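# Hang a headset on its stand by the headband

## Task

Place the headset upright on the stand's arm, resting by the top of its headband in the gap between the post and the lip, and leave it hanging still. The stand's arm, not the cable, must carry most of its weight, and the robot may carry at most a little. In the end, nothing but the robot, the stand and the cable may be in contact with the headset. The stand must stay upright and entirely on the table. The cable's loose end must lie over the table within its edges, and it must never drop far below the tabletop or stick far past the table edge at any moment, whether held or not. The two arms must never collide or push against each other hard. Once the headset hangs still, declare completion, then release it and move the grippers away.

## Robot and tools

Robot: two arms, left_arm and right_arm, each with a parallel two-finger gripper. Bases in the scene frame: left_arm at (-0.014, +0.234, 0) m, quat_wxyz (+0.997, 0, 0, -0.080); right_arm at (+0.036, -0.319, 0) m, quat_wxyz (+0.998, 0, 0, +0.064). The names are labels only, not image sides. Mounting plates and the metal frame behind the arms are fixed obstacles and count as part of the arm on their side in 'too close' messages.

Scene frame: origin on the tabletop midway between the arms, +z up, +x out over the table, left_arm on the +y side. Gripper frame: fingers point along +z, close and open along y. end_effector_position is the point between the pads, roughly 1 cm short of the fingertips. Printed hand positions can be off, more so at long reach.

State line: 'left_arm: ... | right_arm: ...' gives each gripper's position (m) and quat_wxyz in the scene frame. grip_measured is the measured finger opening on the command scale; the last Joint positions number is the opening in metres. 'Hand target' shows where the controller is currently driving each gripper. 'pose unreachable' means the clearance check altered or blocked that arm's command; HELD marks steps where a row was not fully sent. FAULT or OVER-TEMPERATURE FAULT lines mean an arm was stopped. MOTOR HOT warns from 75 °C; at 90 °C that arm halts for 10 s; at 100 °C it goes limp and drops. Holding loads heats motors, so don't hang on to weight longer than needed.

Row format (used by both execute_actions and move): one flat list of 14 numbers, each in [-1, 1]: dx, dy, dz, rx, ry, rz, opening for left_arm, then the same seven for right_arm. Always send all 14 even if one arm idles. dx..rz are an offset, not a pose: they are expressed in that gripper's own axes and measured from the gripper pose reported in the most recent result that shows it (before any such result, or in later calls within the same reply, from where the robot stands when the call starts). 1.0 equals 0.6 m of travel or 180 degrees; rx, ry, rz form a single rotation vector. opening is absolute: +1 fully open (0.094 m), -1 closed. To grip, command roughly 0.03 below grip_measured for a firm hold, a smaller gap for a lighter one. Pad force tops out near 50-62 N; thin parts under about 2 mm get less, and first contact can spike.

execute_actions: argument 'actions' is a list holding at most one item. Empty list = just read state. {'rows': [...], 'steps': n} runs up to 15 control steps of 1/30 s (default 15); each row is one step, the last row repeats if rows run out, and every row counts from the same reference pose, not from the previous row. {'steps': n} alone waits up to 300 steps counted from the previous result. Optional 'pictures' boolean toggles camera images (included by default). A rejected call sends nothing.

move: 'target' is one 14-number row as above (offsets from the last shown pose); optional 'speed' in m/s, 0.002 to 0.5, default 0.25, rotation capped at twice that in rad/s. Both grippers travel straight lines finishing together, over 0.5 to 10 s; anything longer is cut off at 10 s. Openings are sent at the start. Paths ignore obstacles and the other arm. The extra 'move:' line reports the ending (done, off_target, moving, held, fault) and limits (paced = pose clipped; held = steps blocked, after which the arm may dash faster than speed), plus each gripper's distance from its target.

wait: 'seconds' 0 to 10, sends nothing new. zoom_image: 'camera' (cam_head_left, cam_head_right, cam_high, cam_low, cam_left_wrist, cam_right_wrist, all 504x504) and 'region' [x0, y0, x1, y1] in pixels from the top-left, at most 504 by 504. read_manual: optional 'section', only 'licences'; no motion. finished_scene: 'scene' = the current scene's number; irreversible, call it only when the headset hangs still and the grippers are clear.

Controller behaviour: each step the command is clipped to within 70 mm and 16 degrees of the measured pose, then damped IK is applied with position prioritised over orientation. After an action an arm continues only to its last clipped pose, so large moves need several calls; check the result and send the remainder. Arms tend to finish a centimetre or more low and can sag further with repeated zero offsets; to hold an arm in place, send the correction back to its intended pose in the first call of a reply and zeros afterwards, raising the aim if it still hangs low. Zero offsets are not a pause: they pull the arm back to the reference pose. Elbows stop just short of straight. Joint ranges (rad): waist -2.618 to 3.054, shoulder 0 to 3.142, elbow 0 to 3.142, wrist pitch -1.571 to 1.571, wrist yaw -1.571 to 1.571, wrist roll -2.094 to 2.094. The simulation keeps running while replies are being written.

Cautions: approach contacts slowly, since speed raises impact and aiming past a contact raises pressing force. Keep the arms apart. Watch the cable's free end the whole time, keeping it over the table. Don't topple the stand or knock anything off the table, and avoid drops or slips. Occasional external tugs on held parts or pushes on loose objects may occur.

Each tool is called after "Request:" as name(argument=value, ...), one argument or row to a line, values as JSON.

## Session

Request:
execute_actions(
  actions=[],
)

Scene clock: 0.00 s of 4500.00 s.
left_arm: end_effector_position=(+0.2681, +0.0350, +0.2226) grip_measured=+1.000 end_effector_quat_wxyz=(+0.528, +0.443, +0.590, -0.419) | right_arm: end_effector_position=(+0.4743, -0.5342, +0.3762) grip_measured=+1.000 end_effector_quat_wxyz=(+0.127, +0.817, +0.318, +0.463)
Joint positions: left_arm=[0.042 1.291 0.57  0.478 1.187 0.2   0.094] | right_arm=[-0.804  1.953  2.378 -1.158 -0.635  2.013  0.094]
Joint velocities: left_arm=[-0.002  0.002 -0.007 -0.007  0.007 -0.066  0.   ] | right_arm=[-0.007  0.002 -0.012  0.022  0.022  0.022  0.   ]
Motor temperatures (°C, as the motors report them): left_arm=[26 36 31 31 26 28] | right_arm=[26 30 29 29 28 26]
Hand target (left_arm): +0.268, +0.035, +0.232; +0.539, +0.452, +0.578, -0.414
Hand target (right_arm): +0.472, -0.532, +0.379; +0.127, +0.816, +0.320, +0.464

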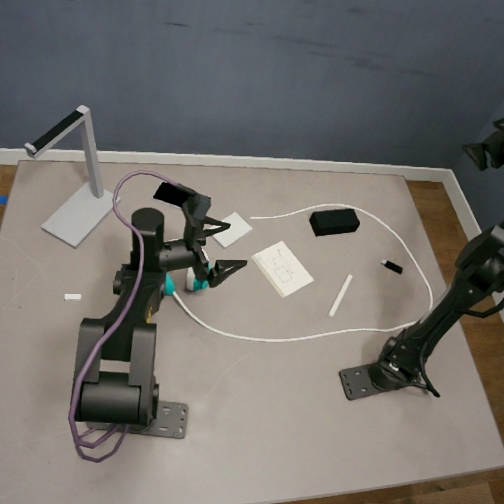

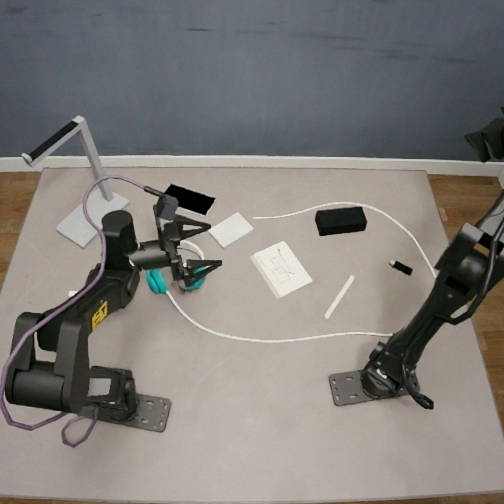

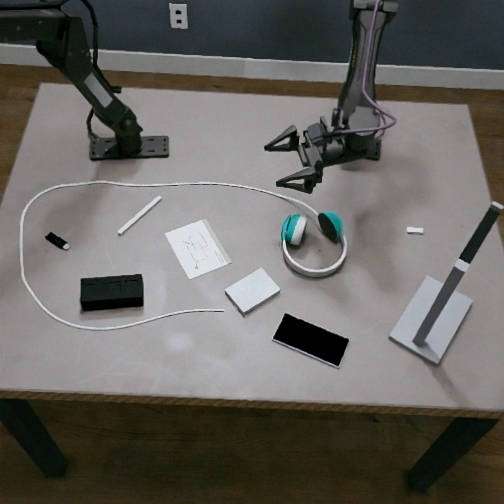

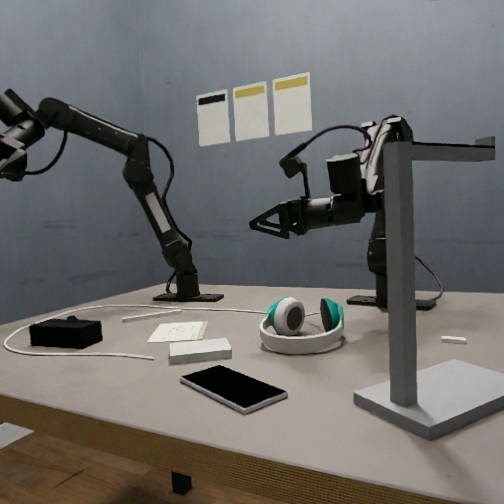

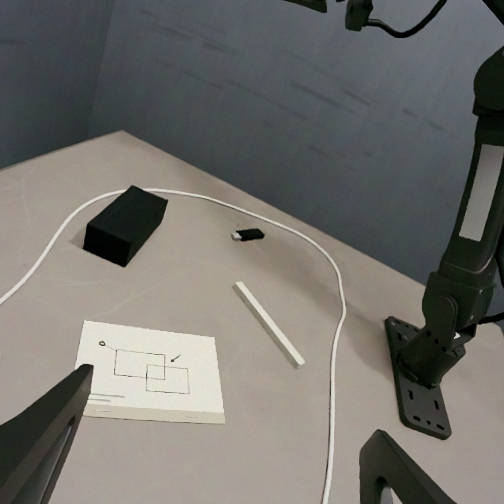

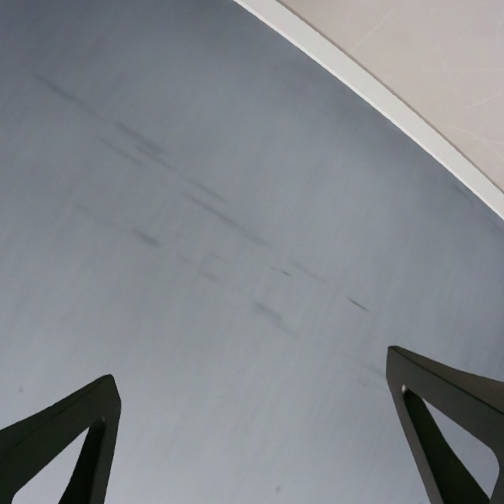

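Request:
move(
  target=[0.14,0.15,-0.01,-0.448,0.261,-0.413,0.3,0,0,0,0,0,0,1],
)

Scene clock: 19.13 s of 4500.00 s.
left_arm: end_effector_position=(+0.3384, +0.0678, +0.1235) grip_measured=+0.302 end_effector_quat_wxyz=(+0.071, -0.249, +0.966, -0.001) | right_arm: end_effector_position=(+0.4743, -0.5342, +0.3762) grip_measured=+1.000 end_effector_quat_wxyz=(+0.127, +0.817, +0.318, +0.463)
Joint positions: left_arm=[-0.326  1.923  1.696 -1.238 -0.094 -0.985  0.061] | right_arm=[-0.804  1.953  2.378 -1.158 -0.635  2.013  0.094]
Joint velocities: left_arm=[-0.022 -0.002  0.017 -0.066  0.007 -0.022 -0.001] | right_arm=[ 0.012 -0.012 -0.002 -0.007  0.037  0.007  0.   ]
Motor temperatures (°C, as the motors report them): left_arm=[26 37 34 33 26 28] | right_arm=[26 35 31 31 28 26]
Hand target (left_arm): +0.346, +0.070, +0.136; +0.091, -0.255, +0.963, -0.002
Hand target (right_arm): +0.474, -0.534, +0.376; +0.127, +0.817, +0.318, +0.463
Off the commanded pose (left_arm): 0.018 m, 4 deg.
Off the commanded pose (right_arm): 0.000 m, 0 deg.
After step 90, 11.37 s passed at rest.
move: off_target (left_arm)

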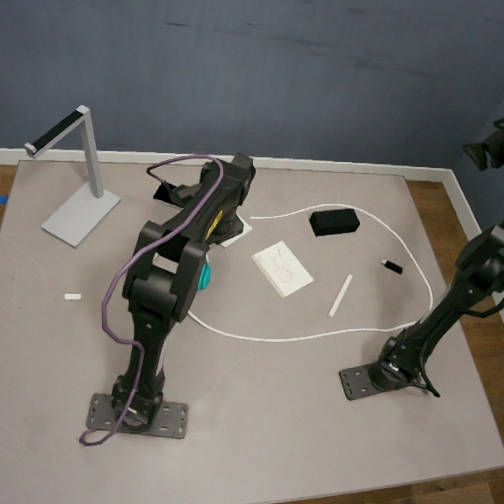

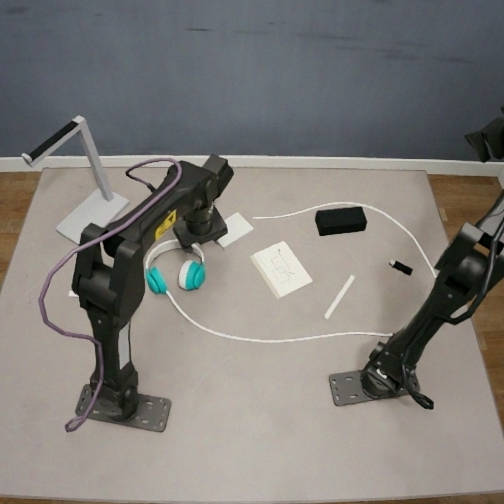

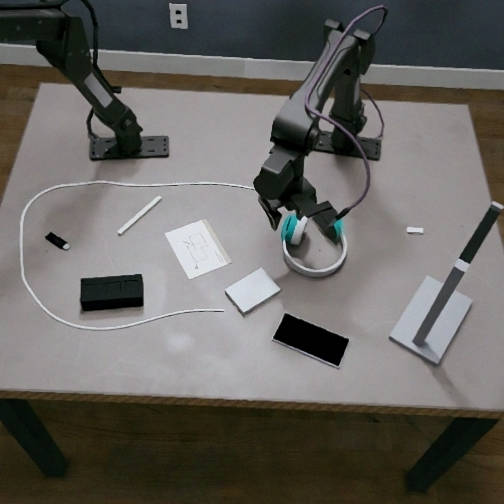

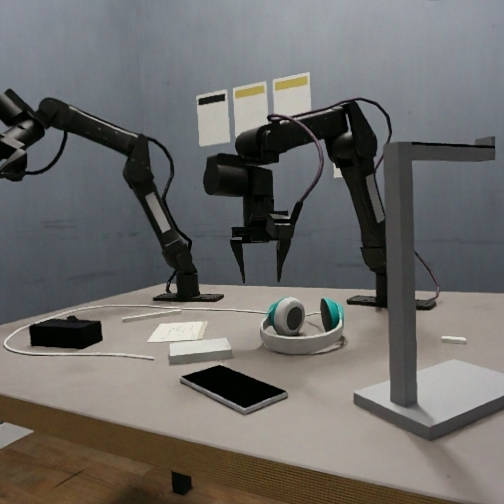

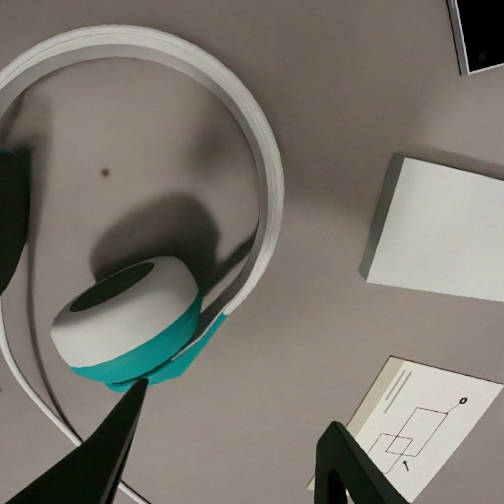

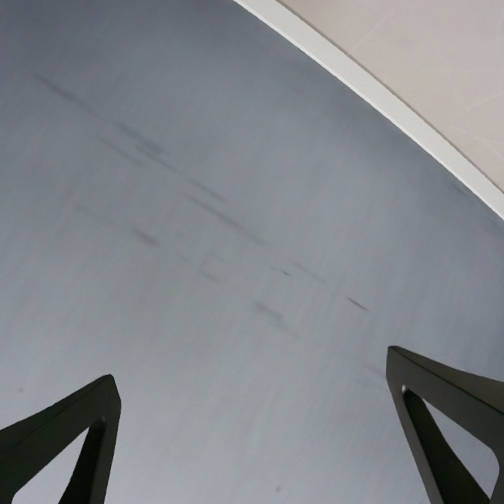

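Request:
move(
  target=[-0.1,-0.025,0.085,0,-0.02,0,0.3,0,0,0,0,0,0,1],
  speed=0.1,
)

Scene clock: 26.87 s of 4500.00 s.
left_arm: end_effector_position=(+0.3893, +0.0856, +0.0673) grip_measured=+0.302 end_effector_quat_wxyz=(+0.071, -0.249, +0.966, +0.014) | right_arm: end_effector_position=(+0.4743, -0.5342, +0.3762) grip_measured=+1.000 end_effector_quat_wxyz=(+0.127, +0.817, +0.318, +0.463)
Joint positions: left_arm=[-0.239  2.11   1.744 -1.109 -0.108 -0.898  0.061] | right_arm=[-0.804  1.953  2.378 -1.158 -0.635  2.013  0.094]
Joint velocities: left_arm=[ 0.002  0.012  0.002  0.037 -0.066  0.081 -0.001] | right_arm=[ 0.022 -0.017 -0.017  0.022  0.022  0.066  0.   ]
Motor temperatures (°C, as the motors report them): left_arm=[26 39 35 32 26 28] | right_arm=[26 36 31 32 28 26]
Hand target (left_arm): +0.404, +0.087, +0.082; +0.101, -0.249, +0.963, +0.007
Hand target (right_arm): +0.474, -0.534, +0.376; +0.127, +0.817, +0.318, +0.463
Off the commanded pose (left_arm): 0.021 m, 4 deg.
Off the commanded pose (right_arm): 0.000 m, 0 deg.
After step 90, 3.53 s passed at rest.
move: off_target (left_arm)

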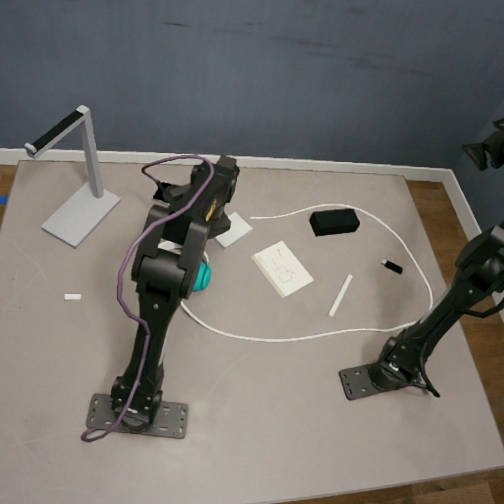

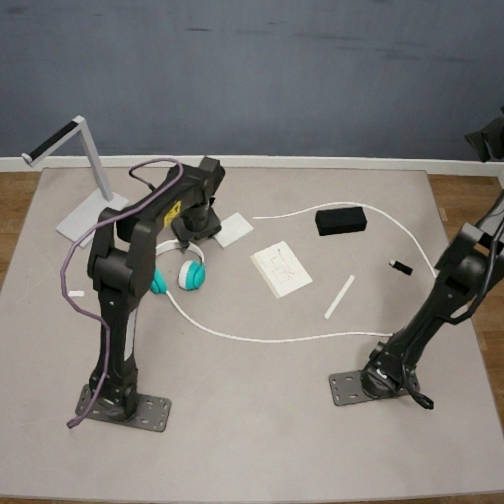

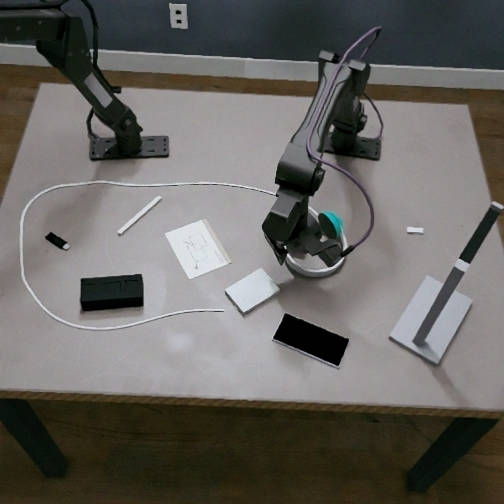

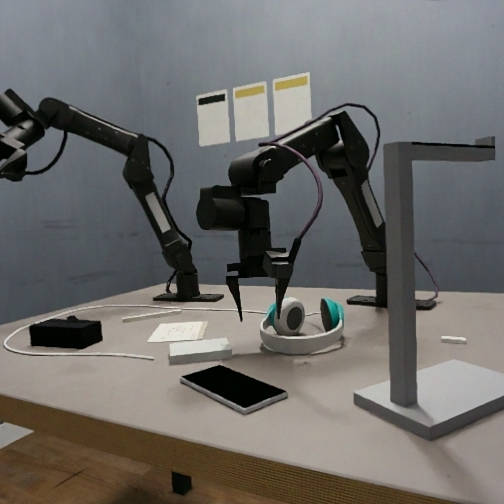

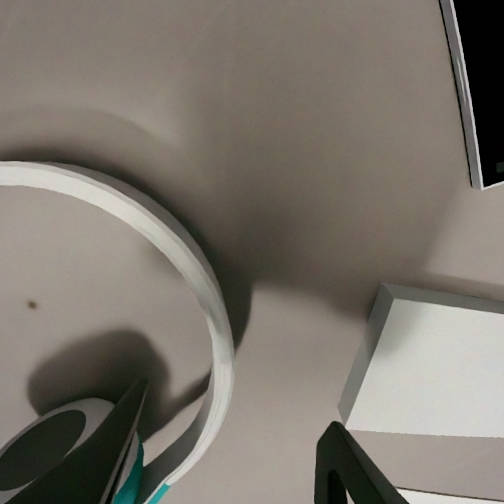

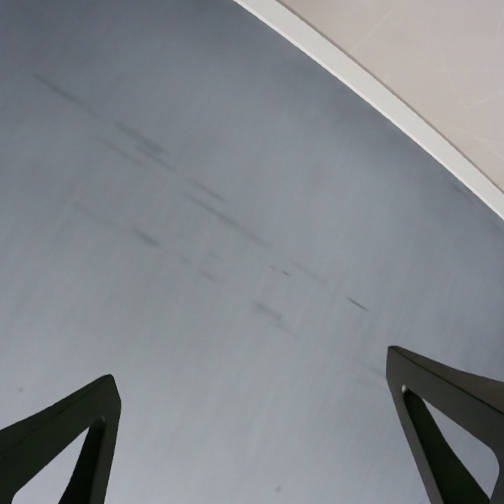

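Request:
move(
  target=[-0.065,0.012,0.02,0,0,0,0.3,0,0,0,0,0,0,1],
  speed=0.06,
)

Request:
move(
  target=[-0.02,0,0.03,0,0,0,0.3,0,0,0,0,0,0,1],
  speed=0.04,
)

Scene clock: 37.27 s of 4500.00 s.
left_arm: end_effector_position=(+0.4118, +0.1128, +0.0492) grip_measured=+0.302 end_effector_quat_wxyz=(+0.057, -0.249, +0.966, +0.022) | right_arm: end_effector_position=(+0.4743, -0.5342, +0.3762) grip_measured=+1.000 end_effector_quat_wxyz=(+0.127, +0.817, +0.318, +0.463)
Joint positions: left_arm=[-0.159  2.2    1.816 -1.115 -0.099 -0.82   0.061] | right_arm=[-0.804  1.953  2.378 -1.158 -0.635  2.013  0.094]
Joint velocities: left_arm=[ 0.022 -0.012  0.002 -0.007 -0.051 -0.007  0.001] | right_arm=[ 0.012 -0.002  0.002  0.022 -0.066 -0.007  0.   ]
Motor temperatures (°C, as the motors report them): left_arm=[26 43 35 32 26 28] | right_arm=[26 36 32 32 28 26]
Hand target (left_arm): +0.420, +0.112, +0.061; +0.071, -0.249, +0.966, +0.014
Hand target (right_arm): +0.474, -0.534, +0.376; +0.127, +0.817, +0.318, +0.463
Off the commanded pose (left_arm): 0.015 m, 2 deg.
Off the commanded pose (right_arm): 0.000 m, 0 deg.
After step 90, 6.33 s passed at rest.
move: off_target (left_arm)

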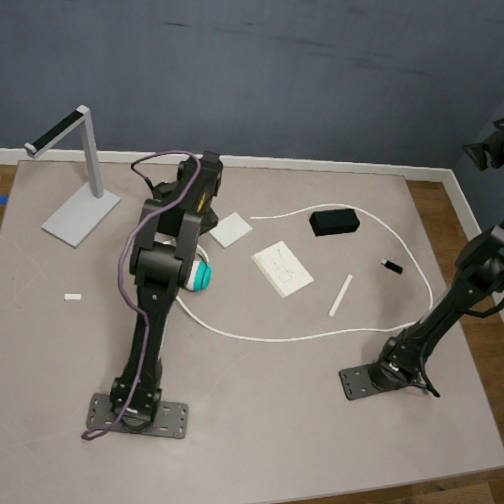

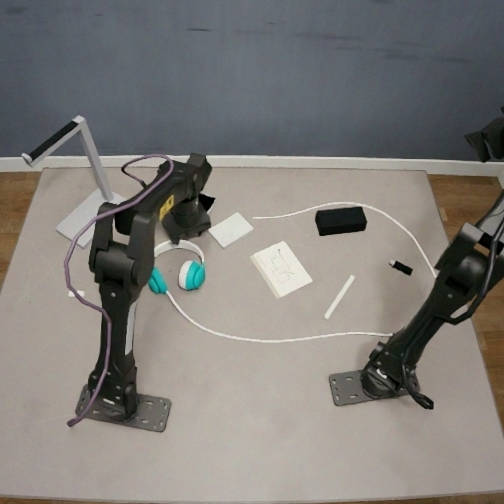

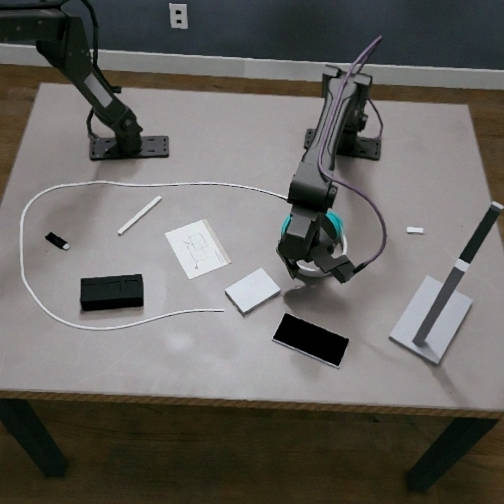

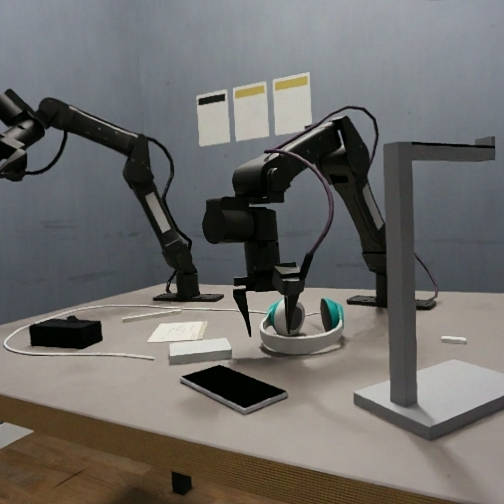

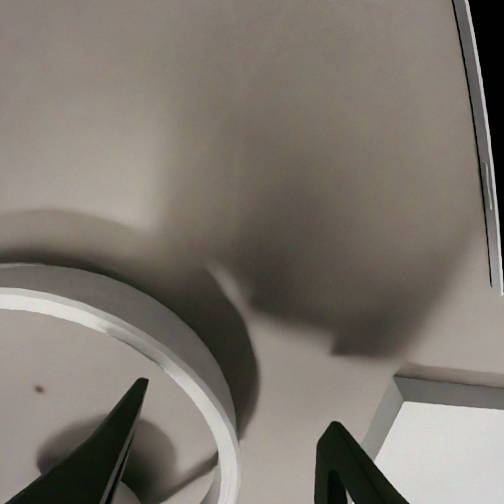

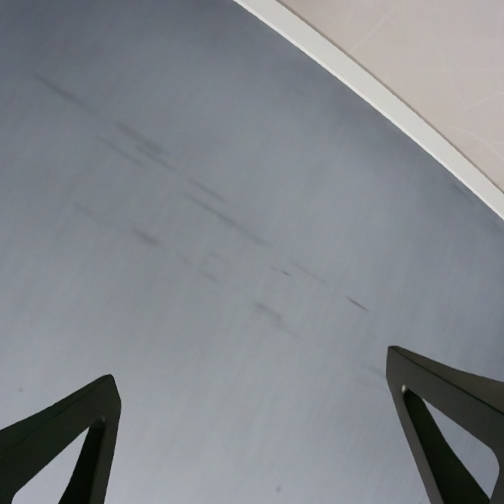

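Scene clock: 38.10 s of 4500.00 s.
left_arm: end_effector_position=(+0.4125, +0.1195, +0.0258) grip_measured=+0.302 end_effector_quat_wxyz=(+0.038, -0.248, +0.967, +0.032) | right_arm: end_effector_position=(+0.4743, -0.5342, +0.3762) grip_measured=+1.000 end_effector_quat_wxyz=(+0.127, +0.817, +0.318, +0.463)
Joint positions: left_arm=[-0.143  2.255  1.816 -1.102 -0.094 -0.803  0.061] | right_arm=[-0.804  1.953  2.378 -1.158 -0.635  2.013  0.094]
Joint velocities: left_arm=[-0.007 -0.007 -0.007  0.007  0.051  0.007 -0.   ] | right_arm=[-0.002 -0.002 -0.007  0.022 -0.022  0.037  0.   ]
Motor temperatures (°C, as the motors report them): left_arm=[26 43 35 32 26 28] | right_arm=[26 36 32 32 28 26]
Hand target (left_arm): +0.424, +0.120, +0.033; +0.057, -0.249, +0.966, +0.023
Hand target (right_arm): +0.474, -0.534, +0.376; +0.127, +0.817, +0.318, +0.463
Off the commanded pose (left_arm): 0.014 m, 3 deg.
Off the commanded pose (right_arm): 0.000 m, 0 deg.
move: off_target (left_arm)

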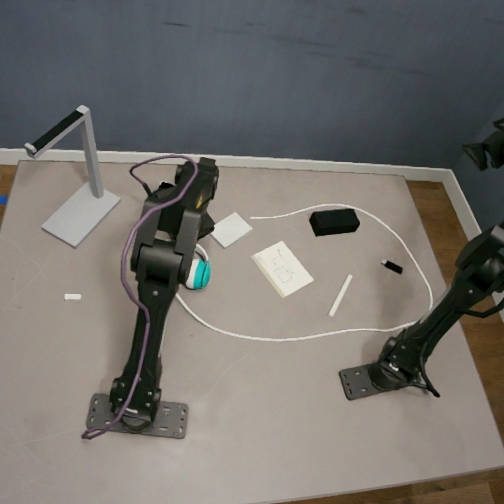

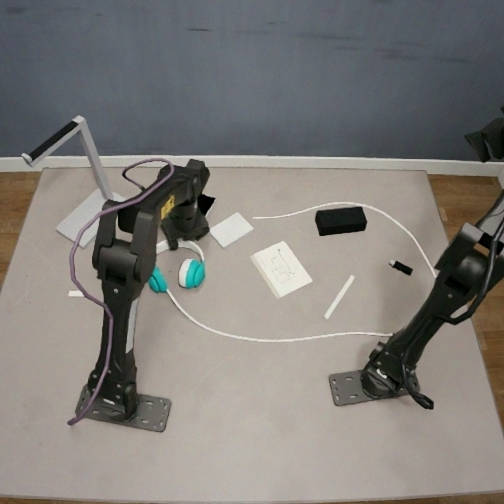

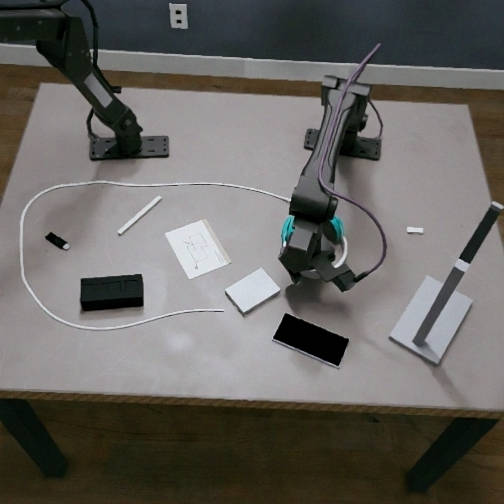

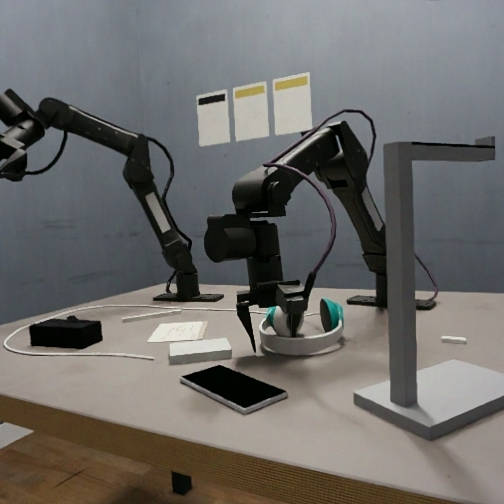

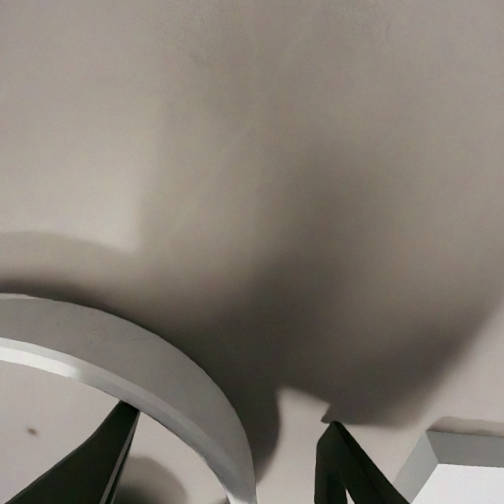

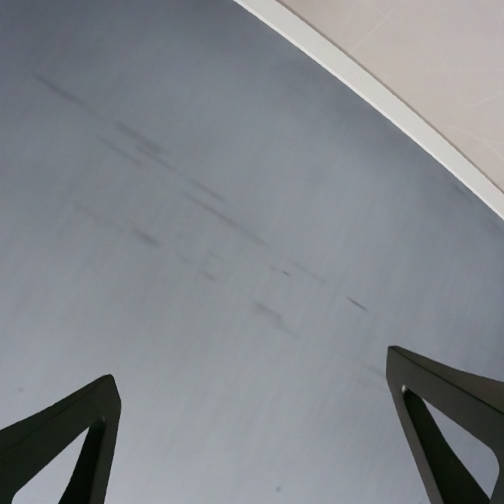

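Request:
move(
  target=[0.01,0,-0.01,0,0,0,-1,0,0,0,0,0,0,1],
  speed=0.02,
)

Request:
move(
  target=[0.08,0.05,-0.36,0.05,-0.09,0,-1,0,0,0,0,0,0,1],
  speed=0.15,
)

Request:
move(
  target=[-0.05,0.05,-0.22,0.24,-0.41,0,-1,0,0,0,0,0,0,1],
  speed=0.15,
)

Scene clock: 53.00 s of 4500.00 s.
left_arm: end_effector_position=(+0.4084, +0.1226, +0.0263) grip_measured=-0.837 end_effector_quat_wxyz=(+0.034, -0.246, +0.968, +0.045) | right_arm: end_effector_position=(+0.4743, -0.5342, +0.3762) grip_measured=+1.000 end_effector_quat_wxyz=(+0.127, +0.817, +0.318, +0.463)
Joint positions: left_arm=[-0.146  2.254  1.816 -1.122 -0.113 -0.803  0.008] | right_arm=[-0.804  1.953  2.378 -1.158 -0.635  2.013  0.094]
Joint velocities: left_arm=[ 0.007 -0.007  0.002 -0.037  0.007 -0.037 -0.   ] | right_arm=[ 0.002 -0.017  0.002  0.081  0.051  0.022  0.   ]
Motor temperatures (°C, as the motors report them): left_arm=[26 46 35 31 26 28] | right_arm=[26 37 32 33 28 26]
Hand target (left_arm): +0.407, +0.116, +0.031; +0.037, -0.248, +0.967, +0.033
Hand target (right_arm): +0.474, -0.534, +0.376; +0.127, +0.817, +0.318, +0.463
Off the commanded pose (left_arm): 0.008 m, 2 deg.
Off the commanded pose (right_arm): 0.000 m, 0 deg.
After step 90, 11.20 s passed at rest.
move: done

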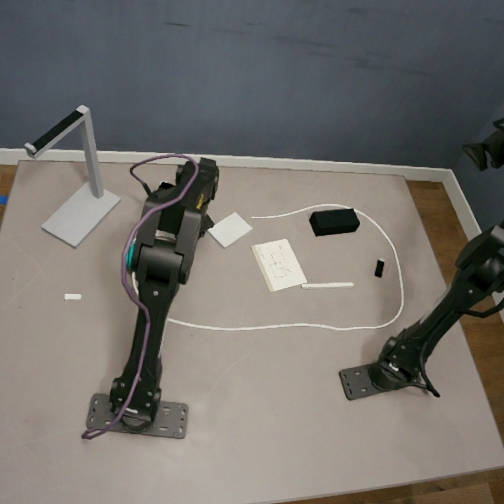

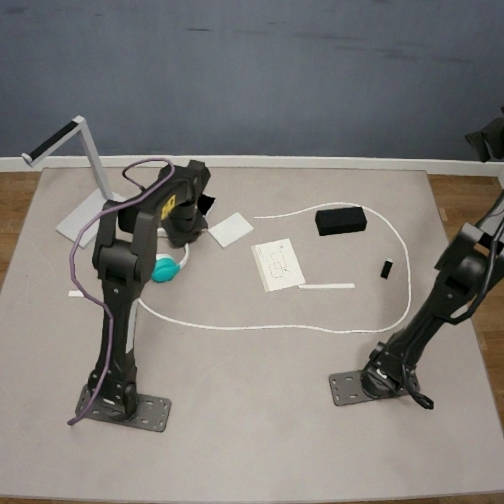

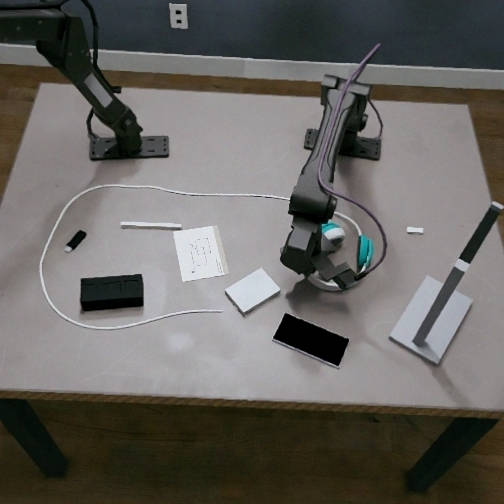

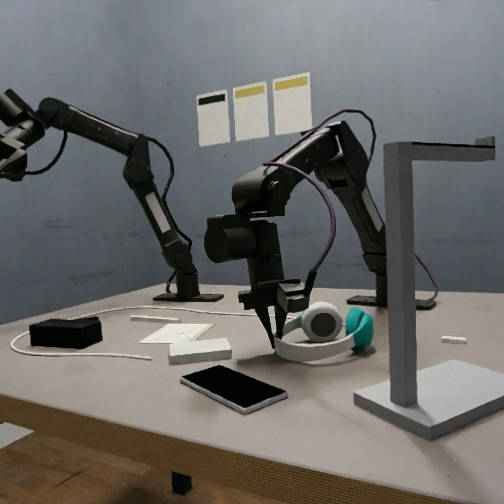

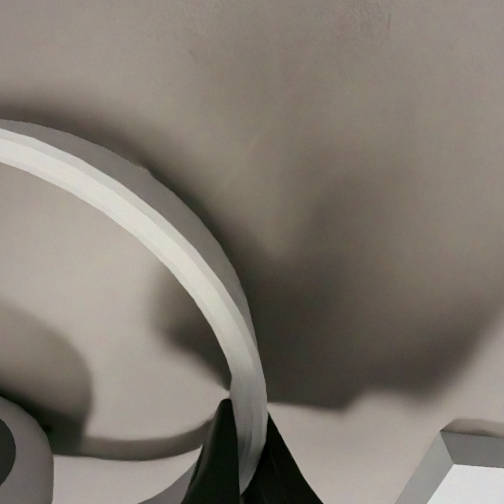

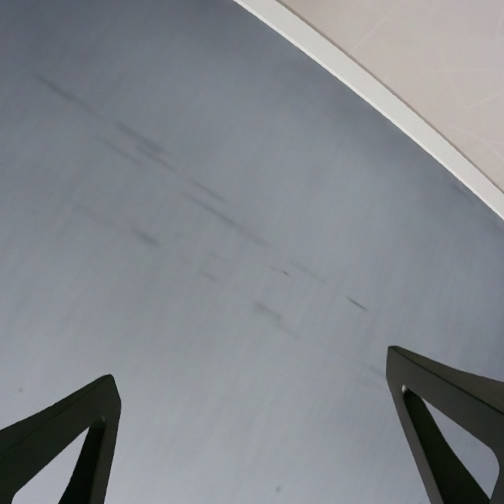

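Scene clock: 55.10 s of 4500.00 s.
left_arm: end_effector_position=(+0.3374, +0.0980, +0.2193) grip_measured=-0.837 end_effector_quat_wxyz=(+0.160, -0.232, +0.959, +0.004) | right_arm: end_effector_position=(+0.4743, -0.5342, +0.3762) grip_measured=+1.000 end_effector_quat_wxyz=(+0.127, +0.817, +0.318, +0.463)
Joint positions: left_arm=[-0.312  1.791  1.875 -1.414 -0.213 -0.921  0.008] | right_arm=[-0.804  1.953  2.378 -1.158 -0.635  2.013  0.094]
Joint velocities: left_arm=[-0.017 -0.007 -0.012 -0.007  0.066 -0.081  0.   ] | right_arm=[-0.007 -0.007 -0.007  0.037  0.037 -0.007  0.   ]
Motor temperatures (°C, as the motors report them): left_arm=[26 46 35 31 26 28] | right_arm=[26 37 32 33 28 26]
Hand target (left_arm): +0.340, +0.102, +0.239; +0.190, -0.234, +0.954, +0.005
Hand target (right_arm): +0.474, -0.534, +0.376; +0.127, +0.817, +0.318, +0.463
Off the commanded pose (left_arm): 0.021 m, 3 deg.
Off the commanded pose (right_arm): 0.000 m, 0 deg.
move: off_target (left_arm)

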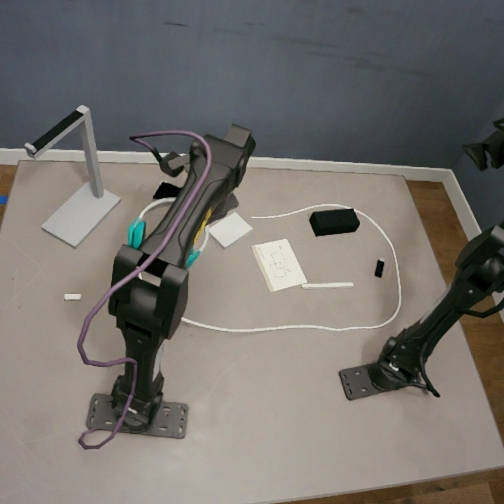

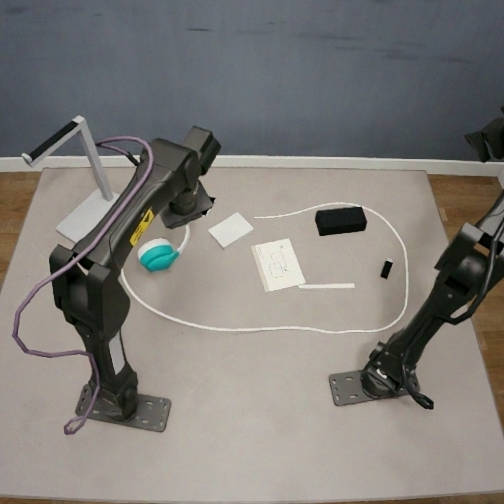

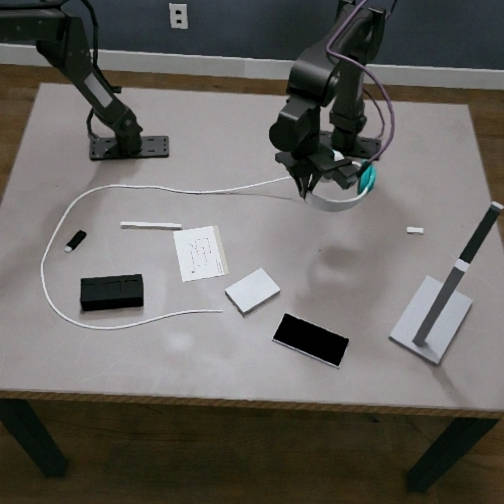

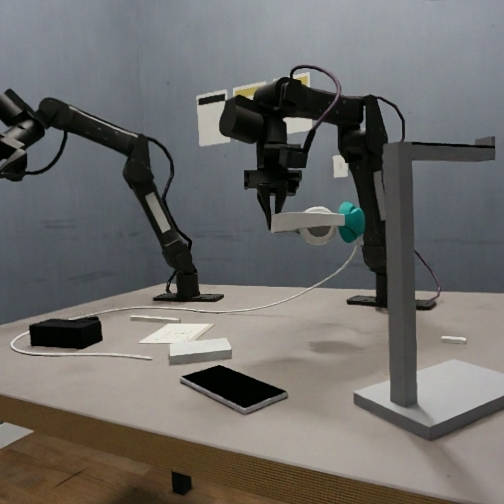

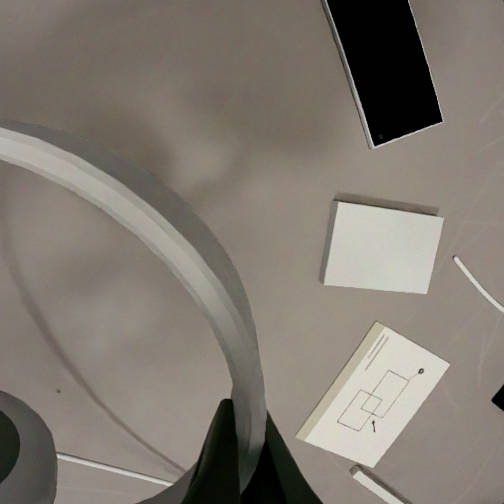

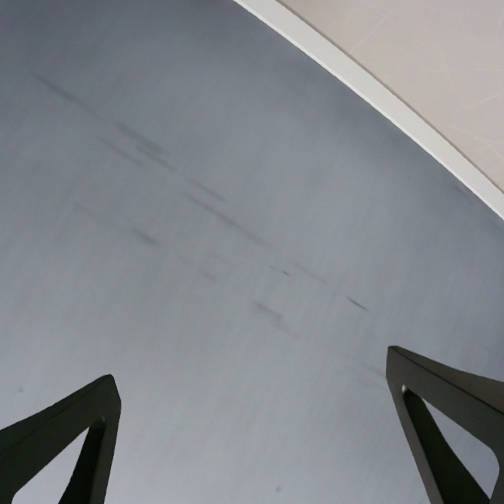

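Scene clock: 60.77 s of 4500.00 s.
left_arm: end_effector_position=(+0.3114, +0.1252, +0.3394) grip_measured=-0.836 end_effector_quat_wxyz=(+0.748, -0.117, +0.630, -0.174) | right_arm: end_effector_position=(+0.4743, -0.5342, +0.3762) grip_measured=+1.000 end_effector_quat_wxyz=(+0.127, +0.817, +0.318, +0.463)
Joint positions: left_arm=[-0.437  0.934  0.542  0.603 -0.542 -0.302  0.008] | right_arm=[-0.804  1.953  2.378 -1.158 -0.635  2.013  0.094]
Joint velocities: left_arm=[ 0.007 -0.002 -0.007 -0.022 -0.007  0.022 -0.   ] | right_arm=[ 0.007 -0.007 -0.002 -0.007 -0.037  0.007  0.   ]
Motor temperatures (°C, as the motors report them): left_arm=[26 45 35 32 26 28] | right_arm=[26 38 32 33 28 26]
Hand target (left_arm): +0.309, +0.126, +0.353; +0.762, -0.112, +0.612, -0.179
Hand target (right_arm): +0.474, -0.534, +0.376; +0.127, +0.817, +0.318, +0.463
Off the commanded pose (left_arm): 0.013 m, 3 deg.
Off the commanded pose (right_arm): 0.000 m, 0 deg.
move: off_target (left_arm)

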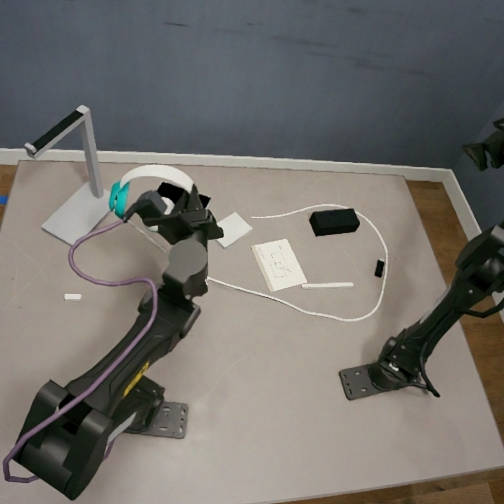

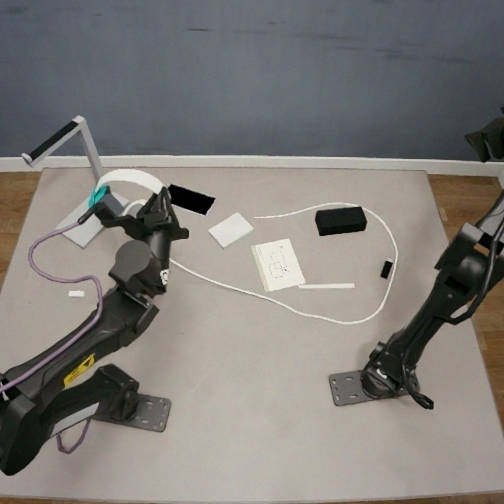

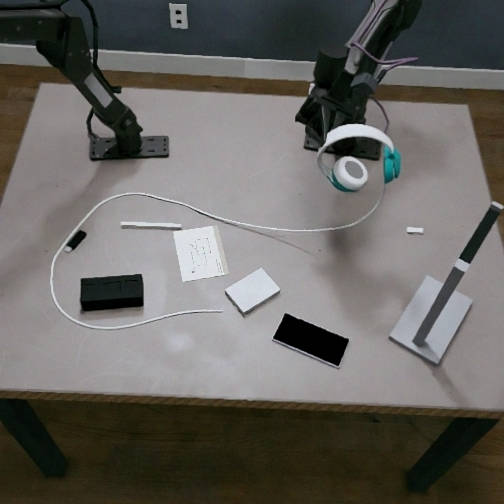

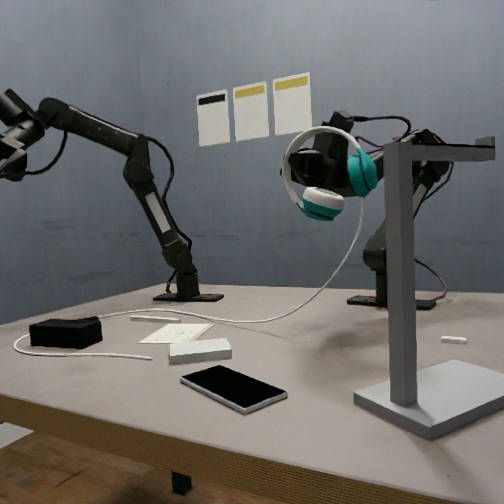

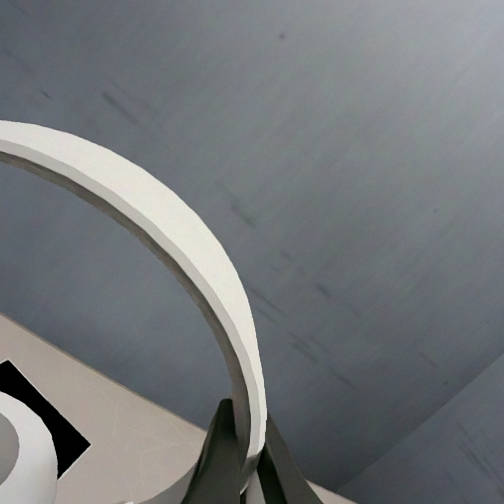

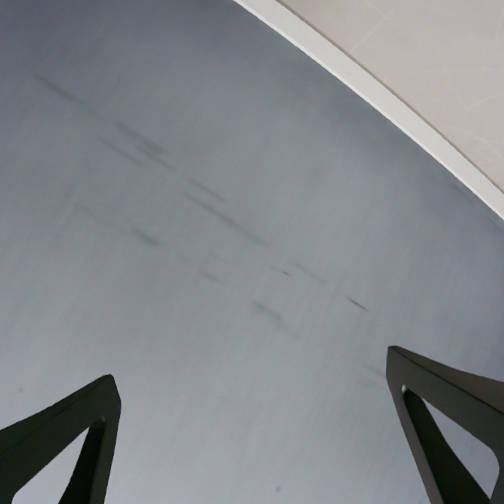

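Request:
move(
  target=[-0.2,0.37,-0.02,0.1,0.09,-0.17,-1,0,0,0,0,0,0,1],
  speed=0.12,
)

Scene clock: 72.90 s of 4500.00 s.
left_arm: end_effector_position=(+0.3081, +0.3779, +0.3330) grip_measured=-0.835 end_effector_quat_wxyz=(+0.559, -0.170, +0.645, -0.492) | right_arm: end_effector_position=(+0.4743, -0.5342, +0.3762) grip_measured=+1.000 end_effector_quat_wxyz=(+0.127, +0.817, +0.318, +0.463)
Joint positions: left_arm=[ 1.093  1.452  0.779  1.246  1.365 -1.544  0.008] | right_arm=[-0.804  1.953  2.378 -1.158 -0.635  2.013  0.094]
Joint velocities: left_arm=[-0.007  0.042 -0.002  0.242 -0.037 -0.183  0.002] | right_arm=[-0.017  0.002 -0.017  0.051  0.007  0.007  0.   ]
Motor temperatures (°C, as the motors report them): left_arm=[26 41 35 34 26 28] | right_arm=[26 38 32 33 28 26]
Hand target (left_arm): +0.306, +0.378, +0.352; +0.591, -0.137, +0.642, -0.469
Hand target (right_arm): +0.474, -0.534, +0.376; +0.127, +0.817, +0.318, +0.463
Off the commanded pose (left_arm): 0.025 m, 6 deg.
Off the commanded pose (right_arm): 0.000 m, 0 deg.
After step 90, 5.47 s passed at rest.
move: off_target (left_arm)

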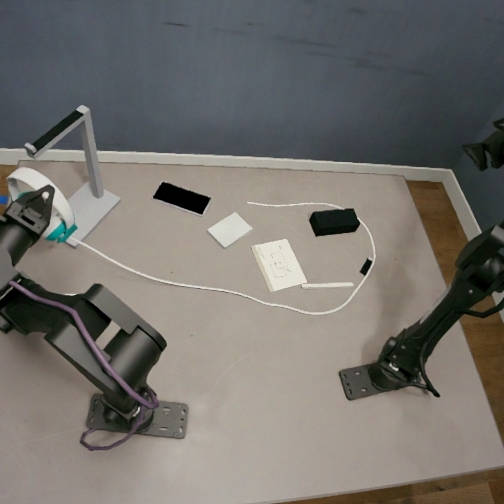

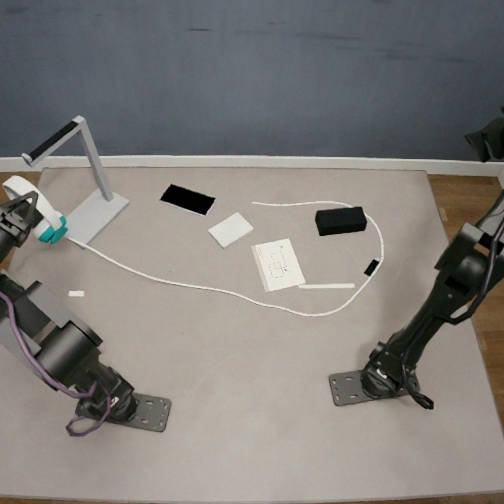

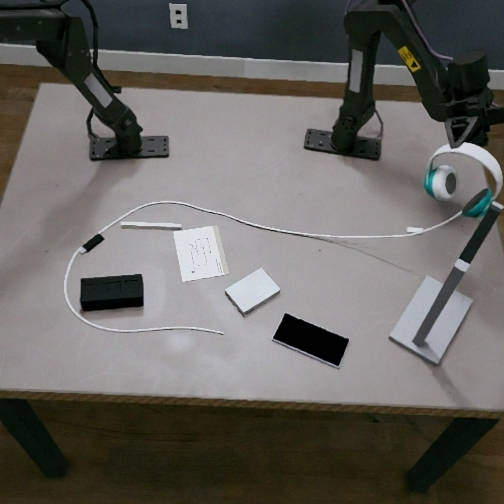

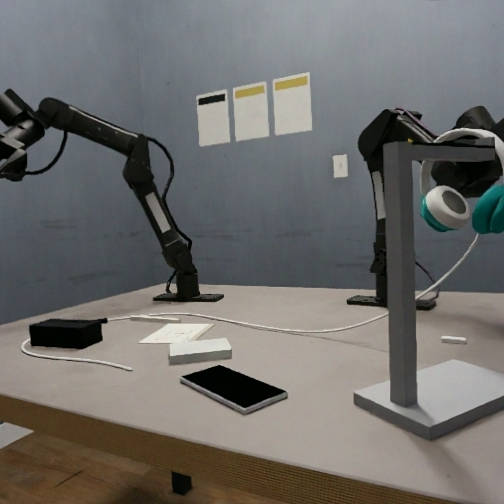

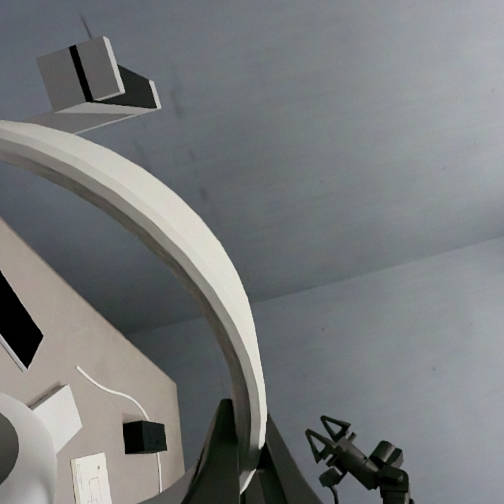

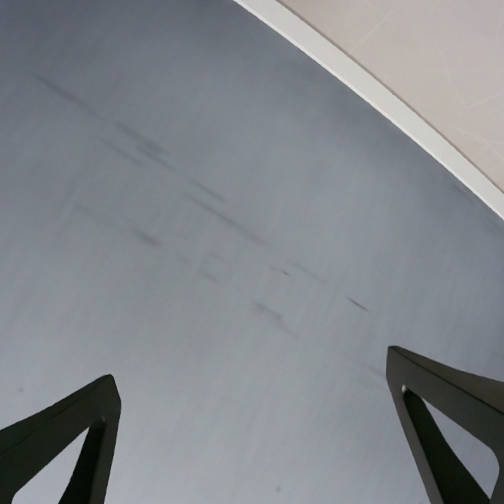

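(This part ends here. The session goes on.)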